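# Move strut channel from wall rack to work bench

## Task

Take the steel strut channel resting on the top arms of the wall rack and put it down on the work bench, then open the gripper and back the robot away. It only counts if the bench alone supports the piece at the end, not the robot. The robot must not tip over or be left leaning, or the task fails.

## Robot and tools

ROBOT. A two-wheeled base that drives straight or turns on the spot but cannot slide sideways. A lifting column carries a head with two cameras and two six-joint arms, left and right, each ending in a two-finger gripper. Shoulder height S = 0.90 m + column_m. Folded, as at the start, the robot is 0.73 m long, 0.62 m wide, S + 0.43 m tall, and its front is 0.40 m ahead of the column.

FRAMES. Base frame: origin on the floor under the column, between the drive wheels; x forward, y left, z up. left_hand and right_hand are reported in this frame as the point where the fingers meet (tips 8 mm beyond). Their quat_wxyz maps (0,0,1) to the finger direction; the hand y axis runs along the opening. The odometry frame is the base frame as it was at scene start.

execute_actions. Arguments: "actions", a list holding one action or none (none just reports state and images), and optional "cameras" (cam_head_left, cam_head_right, cam_left_wrist, cam_right_wrist, nav_camera, or all; omitted, null or ["all"] gives every camera, [] gives none). An action may hold:
- "base": exactly one relative move, counted from where the base last measured itself. translate_m: metres, -3 to 3, positive forward. rotate_rad: radians, -3.2 to 3.2, positive is left (counter-clockwise seen from above).
- "joints": one object for both arms, keyed by joint name, each value an absolute target. column_m 0 to 0.8 m. head_tilt_rad -0.61 to 1.308 (0 roughly level, positive tilts down). For each arm (prefix left_ or right_): joint1_rad -2.879 to 2.879, joint2_rad 0 to 3.141, joint3_rad 0 to 3.019, joint4_rad -1.692 to 1.57, joint5_rad -1.57 to 1.57 (positive swings the hand to the robot's right), joint6_rad -2.094 to 2.094 (positive rolls clockwise seen from behind the hand), gripper_m 0 to 0.093 = fingertip gap in metres, 0 closed. Positive joint1 moves the hand forward, down and toward the robot's left.
- "speeds": top-speed caps for this action only, translate_m 0.05 to 0.8 m/s, rotate_rad 0.1 to 1 rad/s (defaults are the maxima). Arms are not slowed by it.
An unknown key or out-of-range number rejects the whole call. Base moves needing over 8.667 s are refused; no action runs longer than 15 s. Omitted joints may keep pushing toward earlier targets.

ARM GEOMETRY. With joint1 at -1.57 (left) or 1.57 (right) and joints 5, 6 at 0, the arm sits in a forward-facing vertical plane 0.23 m beside the column. Let a = joint2 - 0.35, b = 1.05 + joint2 - joint3, c = b - joint4 (c = 1.57 means fingers straight down). Hand point: ahead = 0.12 + 0.39 sin a + 0.38 cos b + 0.25 cos c; height = S + 0.39 cos a - 0.38 sin b - 0.25 sin c. Example: joints 2,3,4 = 0.93, 0.78, 0.14 gives 0.60 m ahead, 0.25 m under S. Real hands land lower and nearer the column by up to 5 cm (about 12 cm with heavy or far loads). Reach is about 1 m from the shoulder. Below 0.4 m height the housing blocks hands closer than 0.45 m ahead; avoid moving arms with column_m under 0.3. Loads with fingers down: 3.2 kg near 0.4 m ahead, 2 kg to 0.6 m, 1 kg to 0.8 m. A gripper holds roughly 2 to 6 kg. Joint changes under about 0.03 rad (0.08 for joints 2, 3) may not move anything; approach contacts in 0.05 rad steps from your last target. Fingers are 7 cm long; to grip, command an opening smaller than the object.

wait: "seconds" 0 to 10; nothing new is commanded; returns state and images.
zoom_image: "camera" plus "region" [x0, y0, x1, y1] in pixels of that camera's latest full 896x504 image, at most 504 by 504.
read_manual: optional "section" (only "licences"); no motion.
finished_scene: "scene" integer; ends the scene for good and reports success.

RESULTS. base_status and joint_status tell how each commanded motion ended: done, off_target (stopped short, may still push), contact_stop (column or base hit something; it then holds), time_out, not_followed (a safety check held back arm targets because of a near collision; back each moved joint off by 0.05 rad or more). on_its_own covers what was not commanded; "held at" is a held target, not a position. A gripper reading staying 0.002 m or more above its target means it holds something. After a column contact_stop it refuses to go down until raised 0.2 m. base_odometry counts wheel turns, so slips count as travel; if turned_by_wheels and turned_by_imu disagree by more than about 4 % and at least 0.05 rad, the base hit or slipped. base_tilt is in degrees (forward, right). motor_effort lists left_wheel and right_wheel in percent, peak in brackets. wheel_motors_off = 1 means an overload cut the wheel motors for 2 s. The pictures line names the cameras in image order.

AVOID. Arms hitting or pressing on each other. Long hard pushes by base or arms (overload, motor heat; MOTOR HOT appears from 85 °C, at 100 °C the arm drops its load). To ease a blocked arm, resend its reported positions as targets. A wheel stall: reverse 0.05 m before retrying or turning. Table tops between 0.30 m and S - 0.26 m can strike the column. Dropping or slamming the strut, tipping the robot, or leaving the part held.

Each tool is called as a command line: name --argument value for each argument, lists and objects as JSON in quotes; but a table of rows of numbers goes row by row, as --pt "numbers of a row", without its own name.

## Session

I'll start by looking at the scene.

execute_actions --actions '[]'

Scene clock: 0.00 s.
Joint torques (N m, as the arm reports them, + toward a larger angle): no reading
base_odometry: x=+0.000 y=+0.000 heading=+0.000 (m, m, rad; odometry frame)
turned_by_wheels: +0.000 (rad since the last result)
turned_by_imu: +0.000 (rad since the last result)
base_tilt: forward=+0.4 right=-0.2 (deg)
base_status: not commanded
joint_positions: column_m=+0.556 head_tilt_rad=+0.894 left_joint1_rad=-1.560 left_joint2_rad=+0.862 left_joint3_rad=+0.374 left_joint4_rad=-0.956 left_joint5_rad=+0.001 left_joint6_rad=-0.075 left_gripper_m=+0.095 right_joint1_rad=+1.571 right_joint2_rad=+0.896 right_joint3_rad=+0.421 right_joint4_rad=-0.945 right_joint5_rad=-0.041 right_joint6_rad=-0.055 right_gripper_m=+0.095
joint_status: not commanded
wheel_motors_off: 0
motor_effort: left_wheel=+1 right_wheel=+4 (%)
left_hand: x=+0.1315 y=+0.2265 z=+1.2629 quat_wxyz=(+0.444, +0.038, -0.895, -0.019) (m; base frame)
right_hand: x=+0.1517 y=-0.2185 z=+1.2517 quat_wxyz=(+0.433, +0.016, -0.901, -0.030) (m; base frame)
pictures: cam_head_left, cam_head_right, cam_left_wrist, cam_right_wrist, nav_camera
Images, in order (width x height): cam_head_left 896x504, cam_head_right 896x504, cam_left_wrist 896x504, cam_right_wrist 896x504, nav_camera 896x504.

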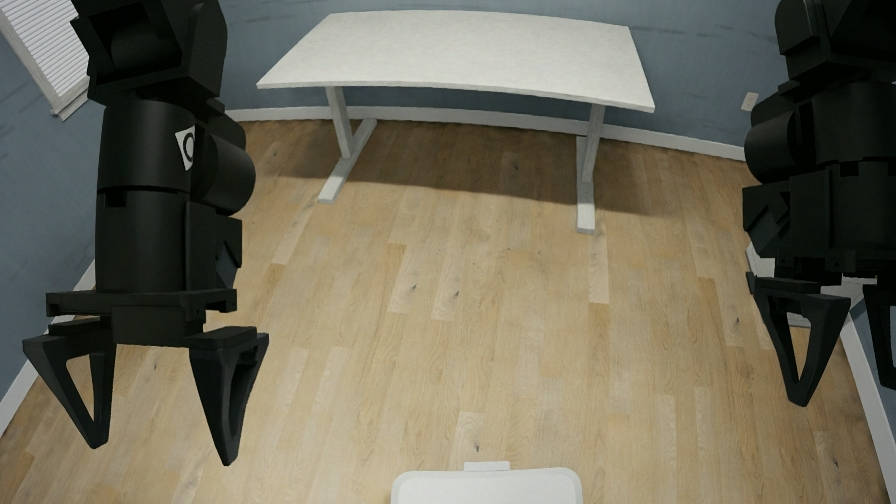

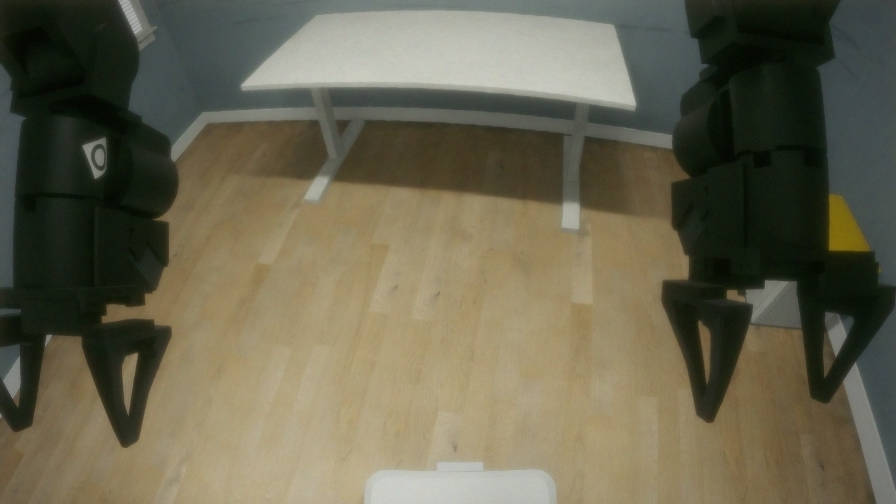

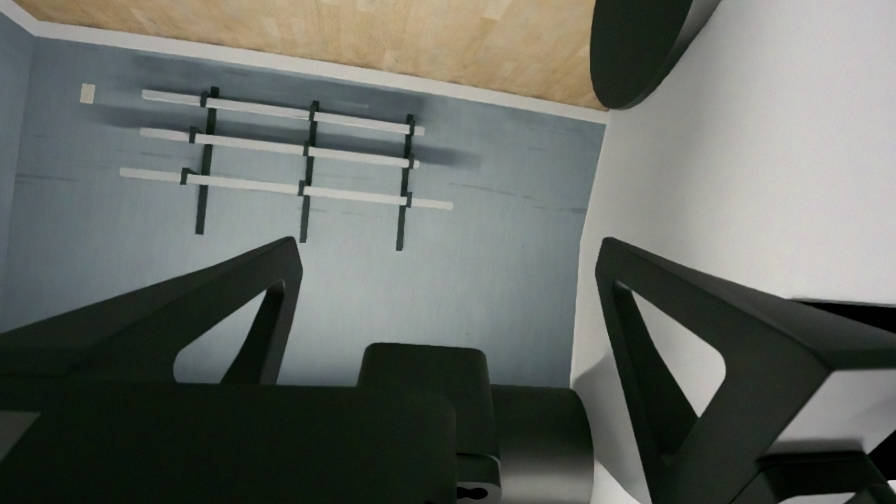

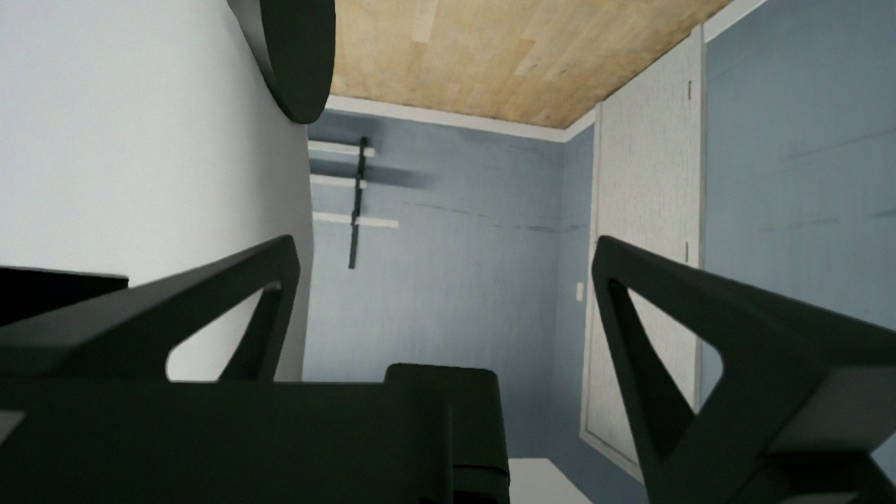

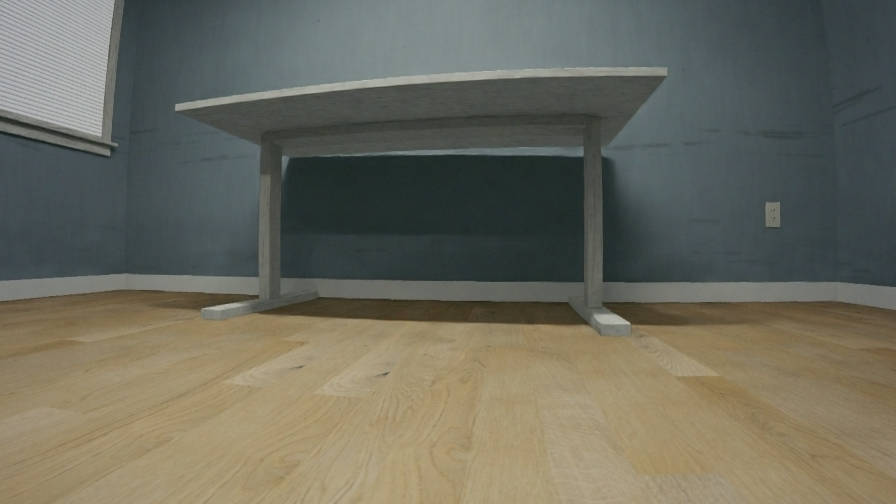

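execute_actions --actions '[{"base": {"rotate_rad": 2.75}, "joints": {"head_tilt_rad": 0.3}}]' --cameras '["cam_head_left", "cam_head_right", "nav_camera"]'

Scene clock: 4.40 s.
Joint torques (N m, as the arm reports them, + toward a larger angle): left_arm=[-0.25 -7.2  -0.69 -1.05 -0.05 -0.09] | right_arm=[-0.41 -9.38 -0.9  -1.7   0.02  0.  ]
base_odometry: x=+0.000 y=+0.000 heading=+2.750 (m, m, rad; odometry frame)
turned_by_wheels: +2.750 (rad since the last result)
turned_by_imu: +2.710 (rad since the last result)
base_tilt: forward=+0.5 right=-0.2 (deg)
base_status: done
joint_positions: column_m=+0.556 head_tilt_rad=+0.319 left_joint1_rad=-1.560 left_joint2_rad=+0.862 left_joint3_rad=+0.374 left_joint4_rad=-0.956 left_joint5_rad=+0.001 left_joint6_rad=-0.075 left_gripper_m=+0.095 right_joint1_rad=+1.571 right_joint2_rad=+0.896 right_joint3_rad=+0.421 right_joint4_rad=-0.945 right_joint5_rad=-0.041 right_joint6_rad=-0.055 right_gripper_m=+0.095
joint_status: all done
wheel_motors_off: 0
motor_effort: left_wheel=-1(44) right_wheel=+1(31) (%)
left_hand: x=+0.1315 y=+0.2265 z=+1.2629 quat_wxyz=(+0.444, +0.038, -0.895, -0.019) (m; base frame)
right_hand: x=+0.1517 y=-0.2185 z=+1.2517 quat_wxyz=(+0.433, +0.016, -0.901, -0.030) (m; base frame)
pictures: cam_head_left, cam_head_right, nav_camera
camera_calibration (this result's frames):
cam_head_left: T_world_to_cam=[[0.0307511, -0.998899, -0.0354268, 0.0892203], [-0.338547, 0.0229395, -0.94067, 1.46374], [0.940447, 0.0409203, -0.337469, 0.400913], [0, 0, 0, 1]] pos_world=[0.115765, 0.0391393, 1.51535]
cam_head_right: T_world_to_cam=[[0.0280103, -0.998738, -0.041681, 0.0235239], [-0.335315, 0.0298936, -0.941632, 1.46568], [0.94169, 0.0403517, -0.334055, 0.396338], [0, 0, 0, 1]] pos_world=[0.117578, -0.036313, 1.51351]
Images, in order (width x height): cam_head_left 896x504, cam_head_right 896x504, nav_camera 896x504.

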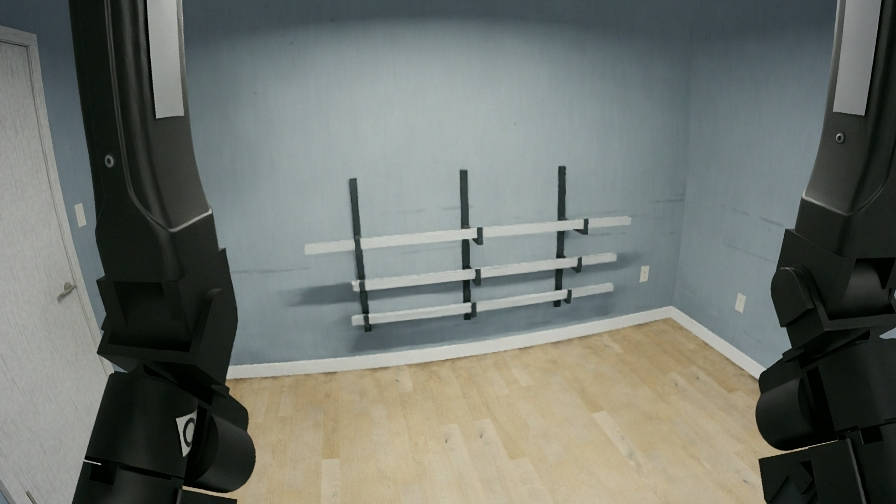

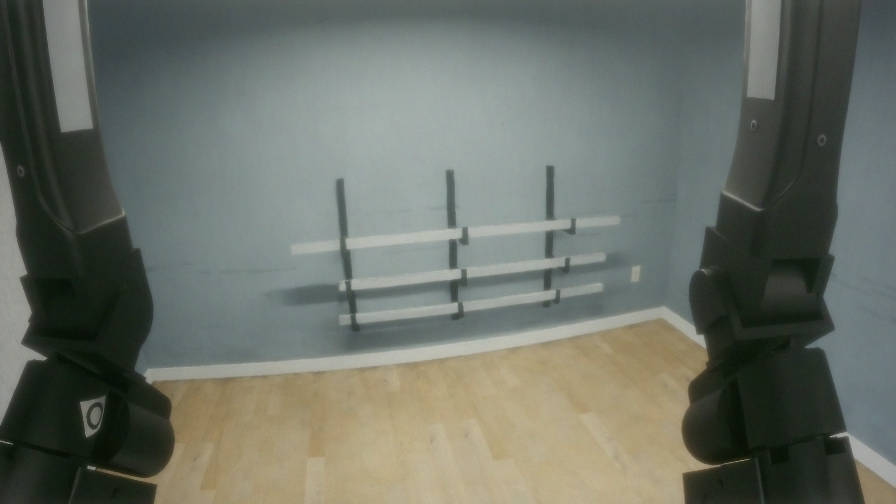

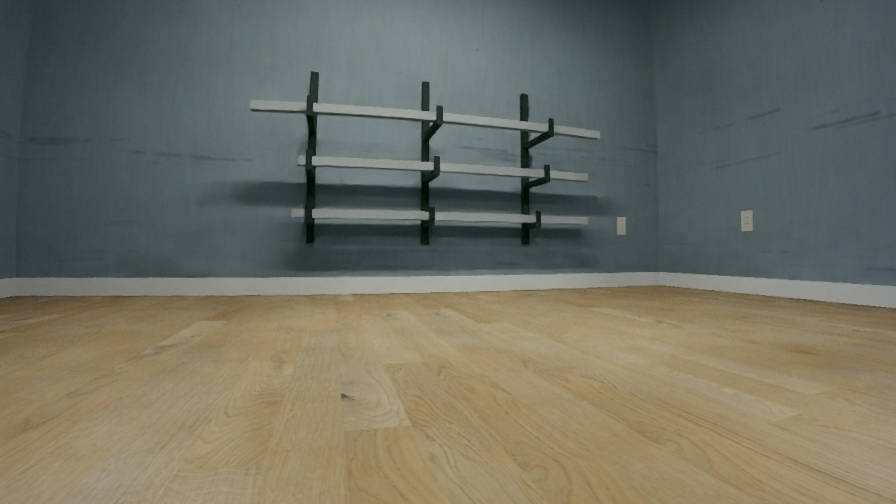

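zoom_image --camera "cam_head_left" --region '[280, 150, 680, 375]'

zoom_image --camera "nav_camera" --region '[230, 60, 680, 313]'

Region (280, 150, 680, 375) of cam_head_left's 896x504 image, scaled by 1.260, with more detail than that image has; it fills the top 284 rows of this view, and the rest is white.

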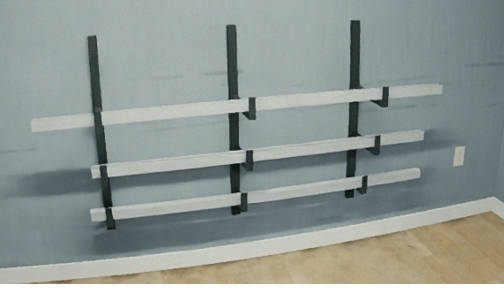

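Region (230, 60, 680, 313) of nav_camera's 896x504 image, scaled by 1.120, with more detail than that image has; it fills the top 283 rows of this view, and the rest is white.

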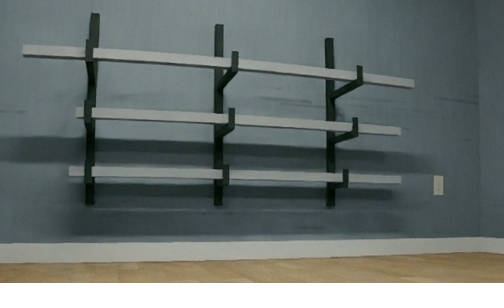

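execute_actions --actions '[{"base": {"rotate_rad": -0.178}, "joints": {"column_m": 0.66, "head_tilt_rad": 0.45, "left_joint1_rad": -1.57, "left_joint2_rad": 1.72, "left_joint3_rad": 1.065, "left_joint4_rad": 0.138, "left_joint5_rad": 0, "left_joint6_rad": -1.57, "right_joint1_rad": 1.57, "right_joint2_rad": 1.72, "right_joint3_rad": 1.065, "right_joint4_rad": 0.138, "right_joint5_rad": 0, "right_joint6_rad": 1.57}}]' --cameras '["cam_head_left"]'

Scene clock: 8.77 s.
Joint torques (N m, as the arm reports them, + toward a larger angle): left_arm=[ -0.19 -15.61  -0.65   0.77  -0.15  -0.24] | right_arm=[ -0.39 -19.34  -1.3    0.66   0.26   0.15]
base_odometry: x=+0.000 y=+0.000 heading=+2.572 (m, m, rad; odometry frame)
turned_by_wheels: -0.177 (rad since the last result)
turned_by_imu: -0.176 (rad since the last result)
base_tilt: forward=+0.4 right=-0.2 (deg)
base_status: done
joint_positions: column_m=+0.660 head_tilt_rad=+0.454 left_joint1_rad=-1.569 left_joint2_rad=+1.729 left_joint3_rad=+1.061 left_joint4_rad=+0.131 left_joint5_rad=+0.001 left_joint6_rad=-1.554 left_gripper_m=+0.095 right_joint1_rad=+1.571 right_joint2_rad=+1.725 right_joint3_rad=+1.065 right_joint4_rad=+0.132 right_joint5_rad=-0.002 right_joint6_rad=+1.557 right_gripper_m=+0.095
joint_status: all done
wheel_motors_off: 0
motor_effort: left_wheel=+5(22) right_wheel=-1(18) (%)
left_hand: x=+0.4436 y=+0.2253 z=+1.0101 quat_wxyz=(+0.005, +0.701, -0.713, -0.005) (m; base frame)
right_hand: x=+0.4482 y=-0.2252 z=+1.0111 quat_wxyz=(+0.002, -0.702, -0.712, +0.001) (m; base frame)
pictures: cam_head_left
camera_calibration (this result's frames):
cam_head_left: T_world_to_cam=[[0.0256991, -0.998899, -0.039246, 0.0994301], [-0.462166, 0.0229395, -0.886497, 1.47824], [0.886421, 0.0409203, -0.461067, 0.642015], [0, 0, 0, 1]] pos_world=[0.111539, 0.0391393, 1.61037]
Images, in order (width x height): cam_head_left 896x504.

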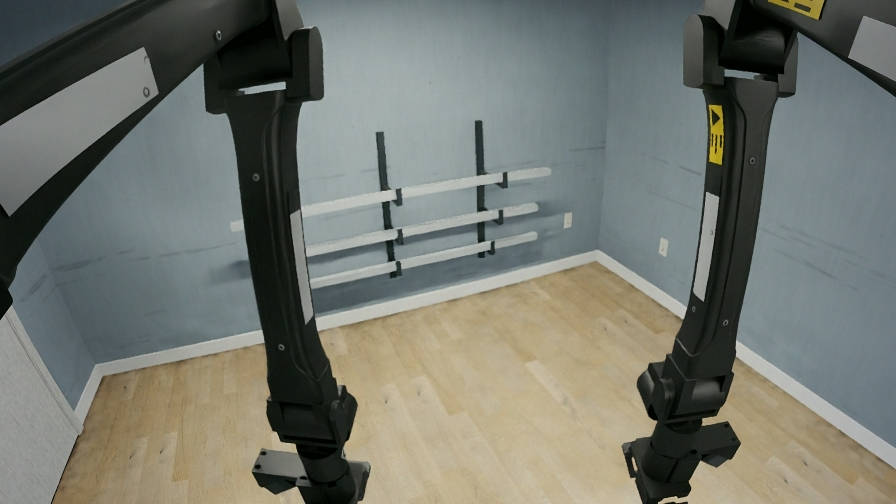

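execute_actions --actions '[{"base": {"translate_m": 1.375}, "joints": {"head_tilt_rad": 0.65}}]' --cameras '[]'

execute_actions --actions '[{"base": {"rotate_rad": 0.405}}]'

Scene clock: 12.67 s.
Joint torques (N m, as the arm reports them, + toward a larger angle): left_arm=[ -0.2  -15.1   -0.72   0.79  -0.15  -0.24] | right_arm=[ -0.55 -19.35  -1.5    0.37   0.21   0.15]
base_odometry: x=-1.158 y=+0.741 heading=+2.573 (m, m, rad; odometry frame)
turned_by_wheels: +0.001 (rad since the last result)
turned_by_imu: +0.003 (rad since the last result)
base_tilt: forward=+0.4 right=-0.2 (deg)
base_status: done
joint_positions: column_m=+0.660 head_tilt_rad=+0.654 left_joint1_rad=-1.569 left_joint2_rad=+1.726 left_joint3_rad=+1.062 left_joint4_rad=+0.132 left_joint5_rad=+0.001 left_joint6_rad=-1.554 left_gripper_m=+0.095 right_joint1_rad=+1.571 right_joint2_rad=+1.725 right_joint3_rad=+1.067 right_joint4_rad=+0.132 right_joint5_rad=-0.002 right_joint6_rad=+1.557 right_gripper_m=+0.095
joint_status: all done
wheel_motors_off: 0
motor_effort: left_wheel=+1(55) right_wheel=-1(40) (%)
left_hand: x=+0.4459 y=+0.2253 z=+1.0111 quat_wxyz=(+0.003, +0.701, -0.713, -0.003) (m; base frame)
right_hand: x=+0.4494 y=-0.2252 z=+1.0110 quat_wxyz=(+0.002, -0.702, -0.712, +0.000) (m; base frame)
pictures: none
No camera images: the call's "cameras" was empty. Leave "cameras" out to get every camera's image.

Scene clock: 14.30 s.
Joint torques (N m, as the arm reports them, + toward a larger angle): left_arm=[ -0.47 -15.71  -0.54   0.69  -0.15  -0.23] | right_arm=[ -1.43 -18.5   -1.5    0.32   0.19   0.16]
base_odometry: x=-1.158 y=+0.741 heading=+2.978 (m, m, rad; odometry frame)
turned_by_wheels: +0.404 (rad since the last result)
turned_by_imu: +0.393 (rad since the last result)
base_tilt: forward=+0.4 right=-0.2 (deg)
base_status: done
joint_positions: column_m=+0.660 head_tilt_rad=+0.654 left_joint1_rad=-1.568 left_joint2_rad=+1.726 left_joint3_rad=+1.062 left_joint4_rad=+0.132 left_joint5_rad=+0.001 left_joint6_rad=-1.554 left_gripper_m=+0.095 right_joint1_rad=+1.570 right_joint2_rad=+1.725 right_joint3_rad=+1.067 right_joint4_rad=+0.132 right_joint5_rad=-0.002 right_joint6_rad=+1.557 right_gripper_m=+0.095
joint_status: not commanded
wheel_motors_off: 0
motor_effort: left_wheel=-2(46) right_wheel=+0(36) (%)
left_hand: x=+0.4459 y=+0.2263 z=+1.0111 quat_wxyz=(+0.003, +0.702, -0.712, -0.004) (m; base frame)
right_hand: x=+0.4494 y=-0.2254 z=+1.0110 quat_wxyz=(+0.002, -0.702, -0.712, +0.001) (m; base frame)
pictures: cam_head_left, cam_head_right, cam_left_wrist, cam_right_wrist, nav_camera
camera_calibration (this result's frames):
cam_head_left: T_world_to_cam=[[0.0174284, -0.998899, -0.0435539, 0.106934], [-0.628384, 0.0229395, -0.777565, 1.30726], [0.777708, 0.0409203, -0.627293, 0.921042], [0, 0, 0, 1]] pos_world=[0.103293, 0.0391393, 1.5989]
cam_head_right: T_world_to_cam=[[0.0127877, -0.998738, -0.0485629, 0.0399313], [-0.625646, 0.0298936, -0.779534, 1.31097], [0.780002, 0.0403517, -0.624475, 0.917043], [0, 0, 0, 1]] pos_world=[0.104401, -0.036313, 1.59656]
cam_left_wrist: T_world_to_cam=[[0.999259, -0.00661636, -0.0379138, -0.403757], [0.0169299, -0.809117, 0.587404, -0.41497], [-0.0345632, -0.58761, -0.808405, 1.09206], [0, 0, 0, 1]] pos_world=[0.448228, 0.303277, 1.11128]
cam_right_wrist: T_world_to_cam=[[-0.999962, -0.0086826, 0.0000033861, 0.4509], [-0.0070847, 0.81616, 0.577783, -0.391956], [-0.00501942, 0.577761, -0.81619, 1.07758], [0, 0, 0, 1]] pos_world=[0.453515, -0.298772, 1.10598]
Images, in order (width x height): cam_head_left 896x504, cam_head_right 896x504, cam_left_wrist 896x504, cam_right_wrist 896x504, nav_camera 896x504.

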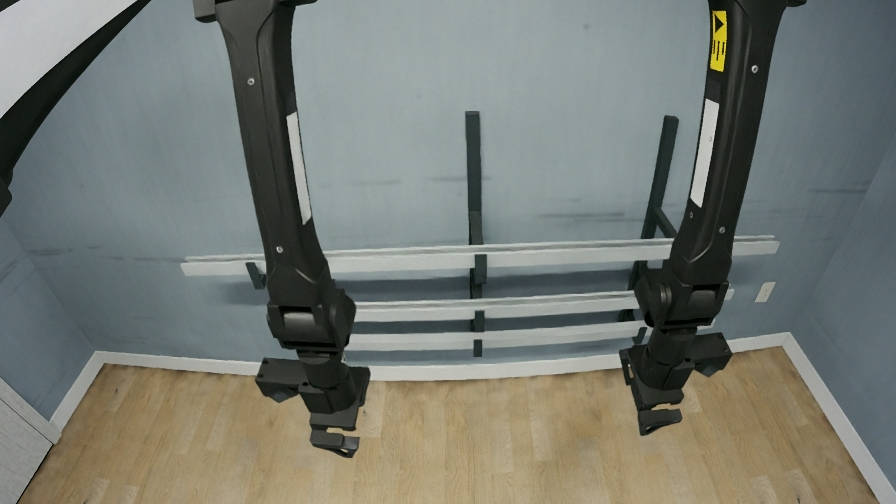

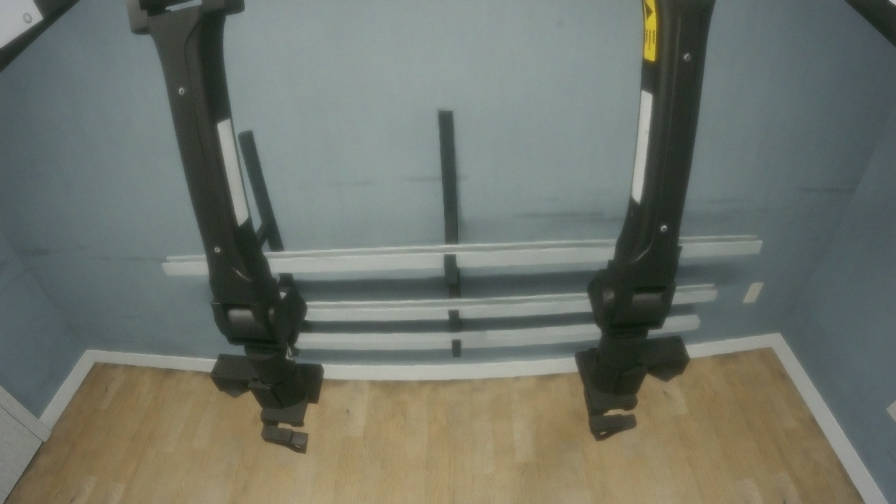

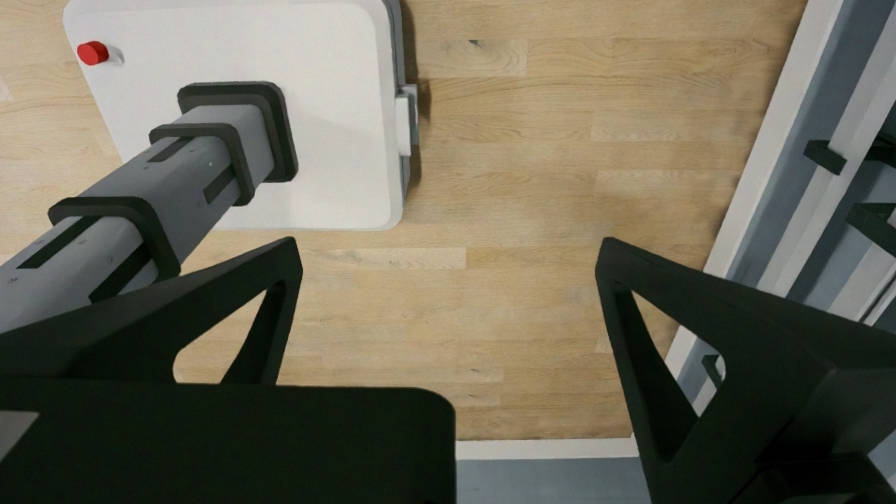

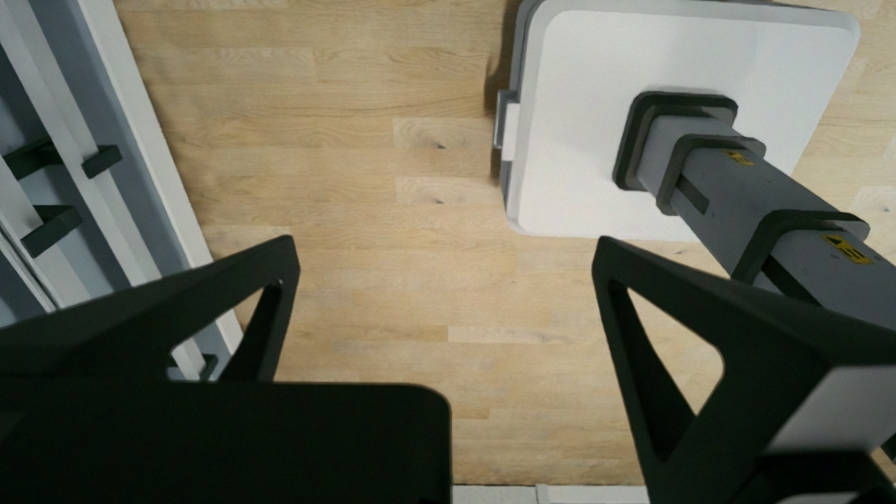

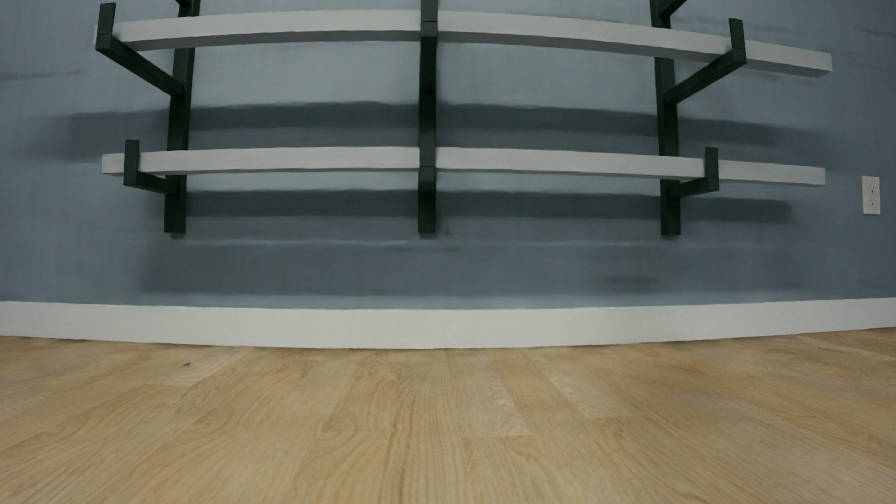

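zoom_image --camera "cam_head_left" --region '[380, 200, 580, 400]'

zoom_image --camera "cam_head_left" --region '[160, 200, 360, 320]'

zoom_image --camera "cam_head_left" --region '[620, 180, 820, 320]'

Region (380, 200, 580, 400) of cam_head_left's 896x504 image, scaled by 2.520, with more detail than that image has.

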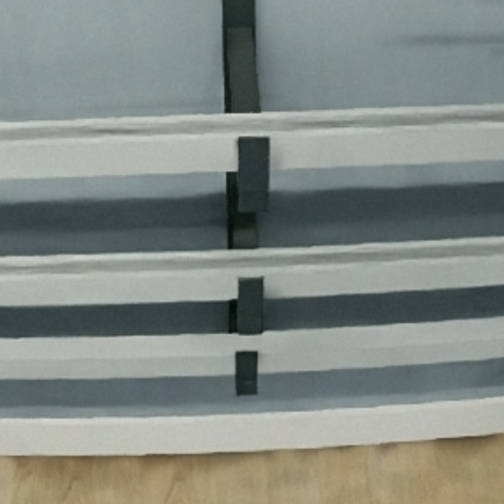

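Region (160, 200, 360, 320) of cam_head_left's 896x504 image, scaled by 2.520, with more detail than that image has; it fills the top 302 rows of this view, and the rest is white.

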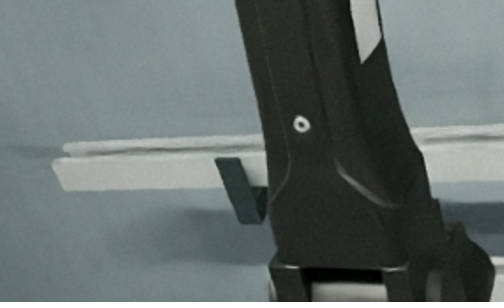

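Region (620, 180, 820, 320) of cam_head_left's 896x504 image, scaled by 2.520, with more detail than that image has; it fills the top 353 rows of this view, and the rest is white.

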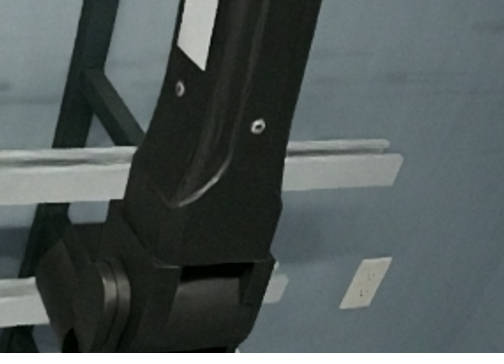

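execute_actions --actions '[{"base": {"rotate_rad": -0.08}}]' --cameras '[]'

execute_actions --actions '[{"base": {"translate_m": 0.5}, "joints": {"head_tilt_rad": 0.95}}]' --cameras '[]'

execute_actions --actions '[{"base": {"rotate_rad": 0.105}}]'

Scene clock: 16.77 s.
Joint torques (N m, as the arm reports them, + toward a larger angle): left_arm=[  0.09 -15.19  -0.62   0.74  -0.15  -0.24] | right_arm=[ -0.92 -19.36  -1.59   0.53   0.18   0.13]
base_odometry: x=-1.158 y=+0.741 heading=+2.898 (m, m, rad; odometry frame)
turned_by_wheels: -0.079 (rad since the last result)
turned_by_imu: -0.079 (rad since the last result)
base_tilt: forward=+0.3 right=-0.2 (deg)
base_status: done
joint_positions: column_m=+0.660 head_tilt_rad=+0.654 left_joint1_rad=-1.571 left_joint2_rad=+1.726 left_joint3_rad=+1.062 left_joint4_rad=+0.132 left_joint5_rad=+0.001 left_joint6_rad=-1.554 left_gripper_m=+0.095 right_joint1_rad=+1.570 right_joint2_rad=+1.725 right_joint3_rad=+1.067 right_joint4_rad=+0.132 right_joint5_rad=-0.001 right_joint6_rad=+1.557 right_gripper_m=+0.095
joint_status: not commanded
wheel_motors_off: 0
motor_effort: left_wheel=+2(29) right_wheel=-1(18) (%)
left_hand: x=+0.4459 y=+0.2241 z=+1.0111 quat_wxyz=(+0.004, +0.701, -0.713, -0.003) (m; base frame)
right_hand: x=+0.4494 y=-0.2260 z=+1.0110 quat_wxyz=(+0.001, -0.702, -0.712, +0.001) (m; base frame)
pictures: none
No camera images: the call's "cameras" was empty. Leave "cameras" out to get every camera's image.

Scene clock: 19.57 s.
Joint torques (N m, as the arm reports them, + toward a larger angle): left_arm=[ -0.06 -15.17  -1.07   0.74  -0.15  -0.23] | right_arm=[ -1.21 -19.41  -1.66   0.43   0.23   0.13]
base_odometry: x=-1.644 y=+0.861 heading=+2.899 (m, m, rad; odometry frame)
turned_by_wheels: +0.001 (rad since the last result)
turned_by_imu: +0.001 (rad since the last result)
base_tilt: forward=+0.4 right=-0.1 (deg)
base_status: done
joint_positions: column_m=+0.660 head_tilt_rad=+0.951 left_joint1_rad=-1.571 left_joint2_rad=+1.723 left_joint3_rad=+1.065 left_joint4_rad=+0.133 left_joint5_rad=+0.001 left_joint6_rad=-1.554 left_gripper_m=+0.095 right_joint1_rad=+1.570 right_joint2_rad=+1.725 right_joint3_rad=+1.068 right_joint4_rad=+0.133 right_joint5_rad=-0.001 right_joint6_rad=+1.557 right_gripper_m=+0.095
joint_status: all done
wheel_motors_off: 0
motor_effort: left_wheel=+2(54) right_wheel=+0(35) (%)
left_hand: x=+0.4498 y=+0.2241 z=+1.0119 quat_wxyz=(+0.001, +0.701, -0.713, +0.000) (m; base frame)
right_hand: x=+0.4508 y=-0.2260 z=+1.0112 quat_wxyz=(+0.000, -0.702, -0.712, +0.000) (m; base frame)
pictures: none
No camera images: the call's "cameras" was empty. Leave "cameras" out to get every camera's image.

Scene clock: 20.60 s.
Joint torques (N m, as the arm reports them, + toward a larger angle): left_arm=[ -0.65 -15.41  -0.65   0.72  -0.14  -0.23] | right_arm=[ -0.77 -18.54  -1.53   0.33   0.24   0.12]
base_odometry: x=-1.644 y=+0.861 heading=+3.003 (m, m, rad; odometry frame)
turned_by_wheels: +0.104 (rad since the last result)
turned_by_imu: +0.100 (rad since the last result)
base_tilt: forward=+0.4 right=-0.2 (deg)
base_status: done
joint_positions: column_m=+0.660 head_tilt_rad=+0.951 left_joint1_rad=-1.568 left_joint2_rad=+1.723 left_joint3_rad=+1.065 left_joint4_rad=+0.133 left_joint5_rad=+0.001 left_joint6_rad=-1.554 left_gripper_m=+0.095 right_joint1_rad=+1.570 right_joint2_rad=+1.725 right_joint3_rad=+1.068 right_joint4_rad=+0.133 right_joint5_rad=-0.001 right_joint6_rad=+1.557 right_gripper_m=+0.095
joint_status: not commanded
wheel_motors_off: 0
motor_effort: left_wheel=-1(45) right_wheel=+1(37) (%)
left_hand: x=+0.4498 y=+0.2261 z=+1.0119 quat_wxyz=(+0.000, +0.702, -0.712, -0.001) (m; base frame)
right_hand: x=+0.4508 y=-0.2258 z=+1.0112 quat_wxyz=(+0.000, -0.702, -0.712, +0.000) (m; base frame)
pictures: cam_head_left, cam_head_right, cam_left_wrist, cam_right_wrist, nav_camera
camera_calibration (this result's frames):
cam_head_left: T_world_to_cam=[[0.00389658, -0.998899, -0.0467494, 0.11287], [-0.8287, 0.0229395, -0.559222, 0.9579], [0.559679, 0.0409203, -0.827699, 1.26179], [0, 0, 0, 1]] pos_world=[0.0871735, 0.0391393, 1.58534]
cam_head_right: T_world_to_cam=[[-0.00200853, -0.998738, -0.0501782, 0.0433297], [-0.82666, 0.0298936, -0.561907, 0.962833], [0.562698, 0.0403517, -0.825677, 1.25907], [0, 0, 0, 1]] pos_world=[0.0875476, -0.036313, 1.58278]
cam_left_wrist: T_world_to_cam=[[0.999506, -0.00683501, -0.0306681, -0.414985], [0.0125029, -0.808932, 0.58777, -0.414141], [-0.0288258, -0.587863, -0.808447, 1.09023], [0, 0, 0, 1]] pos_world=[0.451385, 0.30306, 1.11209]
cam_right_wrist: T_world_to_cam=[[-0.999959, -0.00849516, -0.00304206, 0.455434], [-0.00869308, 0.816573, 0.577177, -0.390364], [-0.00241915, 0.57718, -0.816613, 1.07705], [0, 0, 0, 1]] pos_world=[0.454628, -0.299024, 1.10623]
Images, in order (width x height): cam_head_left 896x504, cam_head_right 896x504, cam_left_wrist 896x504, cam_right_wrist 896x504, nav_camera 896x504.

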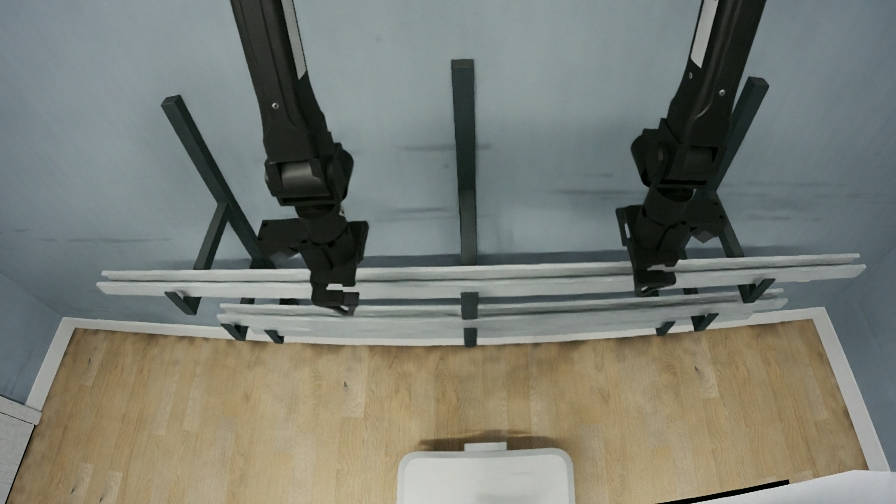

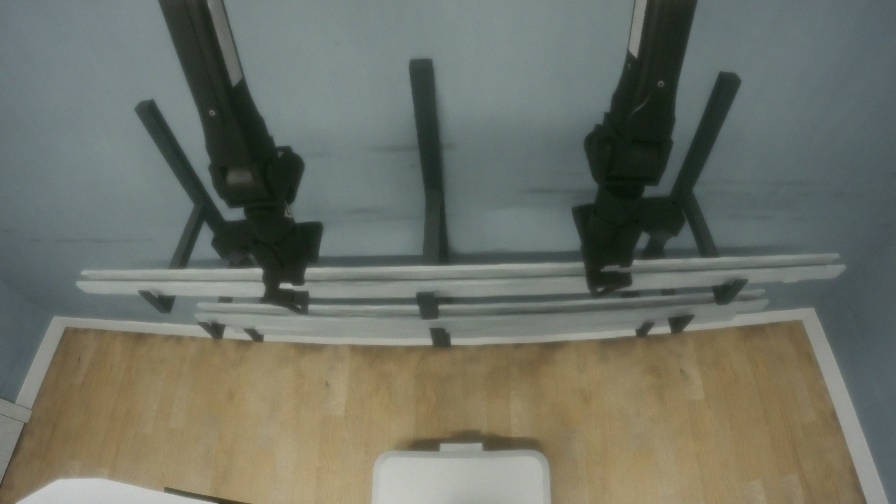

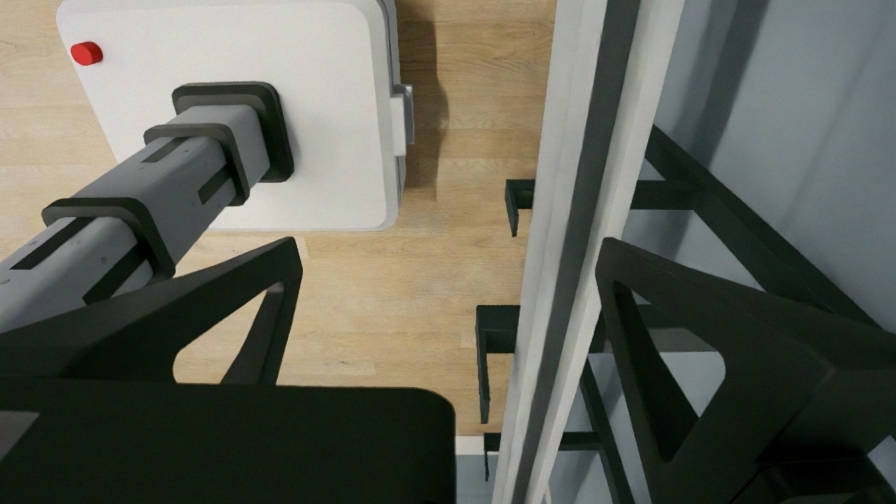

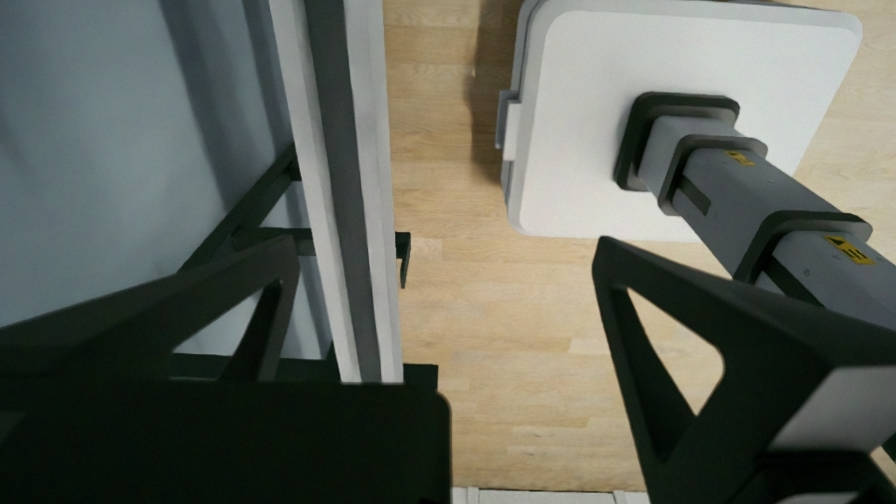

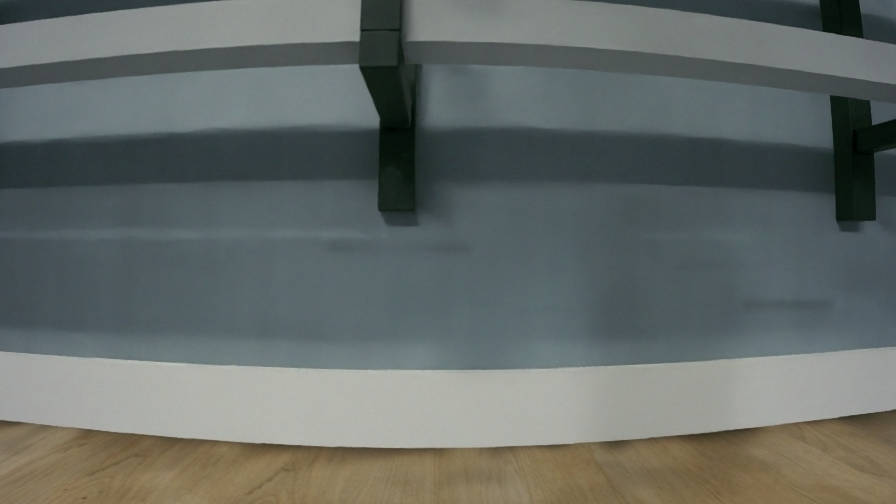

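zoom_image --camera "cam_head_left" --region '[60, 220, 260, 340]'

zoom_image --camera "cam_head_left" --region '[696, 220, 896, 340]'

Region (60, 220, 260, 340) of cam_head_left's 896x504 image, scaled by 2.520, with more detail than that image has; it fills the top 302 rows of this view, and the rest is white.

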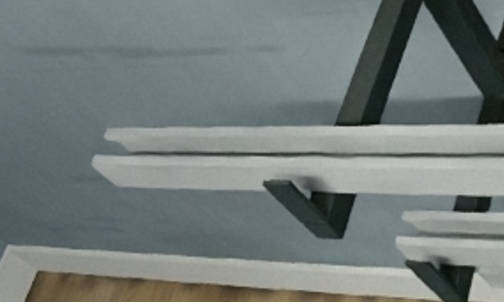

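Region (696, 220, 896, 340) of cam_head_left's 896x504 image, scaled by 2.520, with more detail than that image has; it fills the top 302 rows of this view, and the rest is white.

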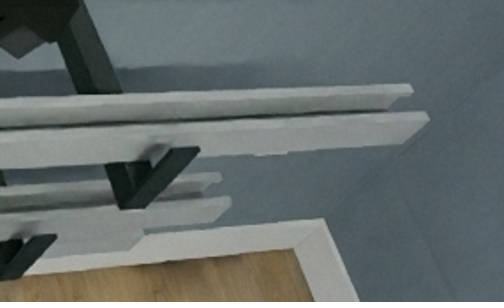

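execute_actions --actions '[{"base": {"translate_m": 0.06}, "joints": {"column_m": 0.625}}]' --cameras '["cam_left_wrist", "cam_right_wrist", "cam_head_left"]'

Scene clock: 23.13 s.
Joint torques (N m, as the arm reports them, + toward a larger angle): left_arm=[ -0.28 -15.28  -0.66   0.72  -0.15  -0.24] | right_arm=[ -0.58 -18.12  -1.7    0.52   0.18   0.14]
base_odometry: x=-1.703 y=+0.869 heading=+3.004 (m, m, rad; odometry frame)
turned_by_wheels: +0.001 (rad since the last result)
turned_by_imu: +0.001 (rad since the last result)
base_tilt: forward=+0.4 right=-0.2 (deg)
base_status: done
joint_positions: column_m=+0.625 head_tilt_rad=+0.951 left_joint1_rad=-1.568 left_joint2_rad=+1.721 left_joint3_rad=+1.064 left_joint4_rad=+0.134 left_joint5_rad=+0.001 left_joint6_rad=-1.554 left_gripper_m=+0.095 right_joint1_rad=+1.570 right_joint2_rad=+1.725 right_joint3_rad=+1.068 right_joint4_rad=+0.133 right_joint5_rad=-0.001 right_joint6_rad=+1.557 right_gripper_m=+0.095
joint_status: all done
wheel_motors_off: 0
motor_effort: left_wheel=+2(54) right_wheel=-1(34) (%)
left_hand: x=+0.4507 y=+0.2261 z=+0.9776 quat_wxyz=(-0.001, +0.702, -0.712, +0.000) (m; base frame)
right_hand: x=+0.4508 y=-0.2258 z=+0.9763 quat_wxyz=(+0.000, -0.702, -0.712, +0.000) (m; base frame)
pictures: cam_head_left, cam_left_wrist, cam_right_wrist
camera_calibration (this result's frames):
cam_head_left: T_world_to_cam=[[0.00388809, -0.998899, -0.0467501, 0.111243], [-0.828802, 0.0229395, -0.559072, 0.938176], [0.559529, 0.0409203, -0.8278, 1.23312], [0, 0, 0, 1]] pos_world=[0.0871625, 0.0391393, 1.55049]
cam_left_wrist: T_world_to_cam=[[0.999574, -0.00683993, -0.0283803, -0.419186], [0.0111535, -0.808933, 0.587795, -0.393391], [-0.0269783, -0.587861, -0.808512, 1.06174], [0, 0, 0, 1]] pos_world=[0.452039, 0.30306, 1.07776]
cam_right_wrist: T_world_to_cam=[[-0.999959, -0.00849516, -0.00304206, 0.455328], [-0.00869308, 0.816573, 0.577177, -0.370252], [-0.00241915, 0.57718, -0.816613, 1.0486], [0, 0, 0, 1]] pos_world=[0.454628, -0.299024, 1.07138]
Images, in order (width x height): cam_head_left 896x504, cam_left_wrist 896x504, cam_right_wrist 896x504.

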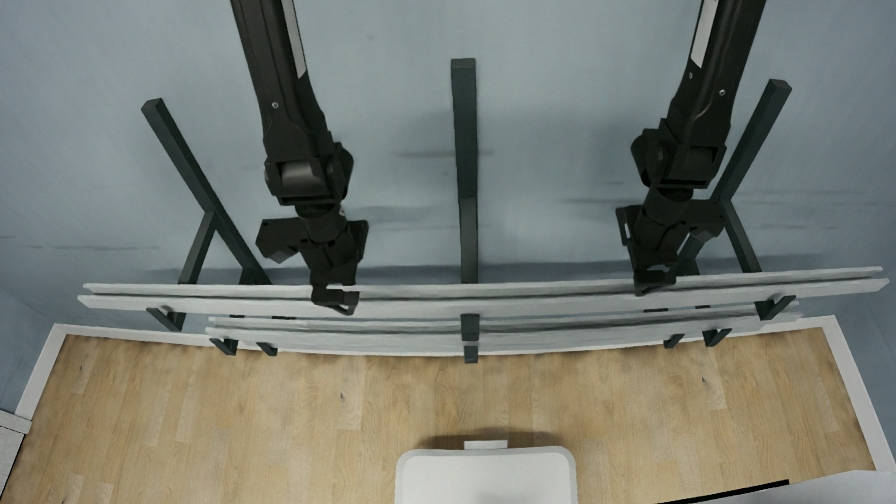

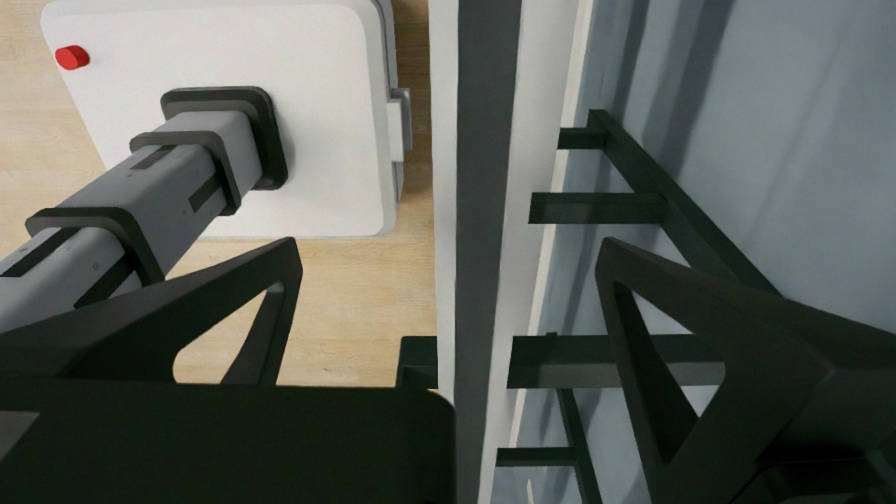

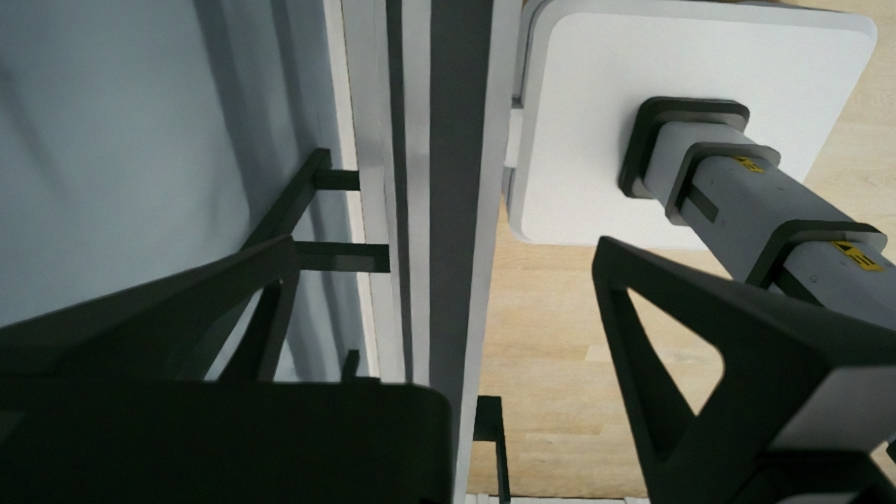

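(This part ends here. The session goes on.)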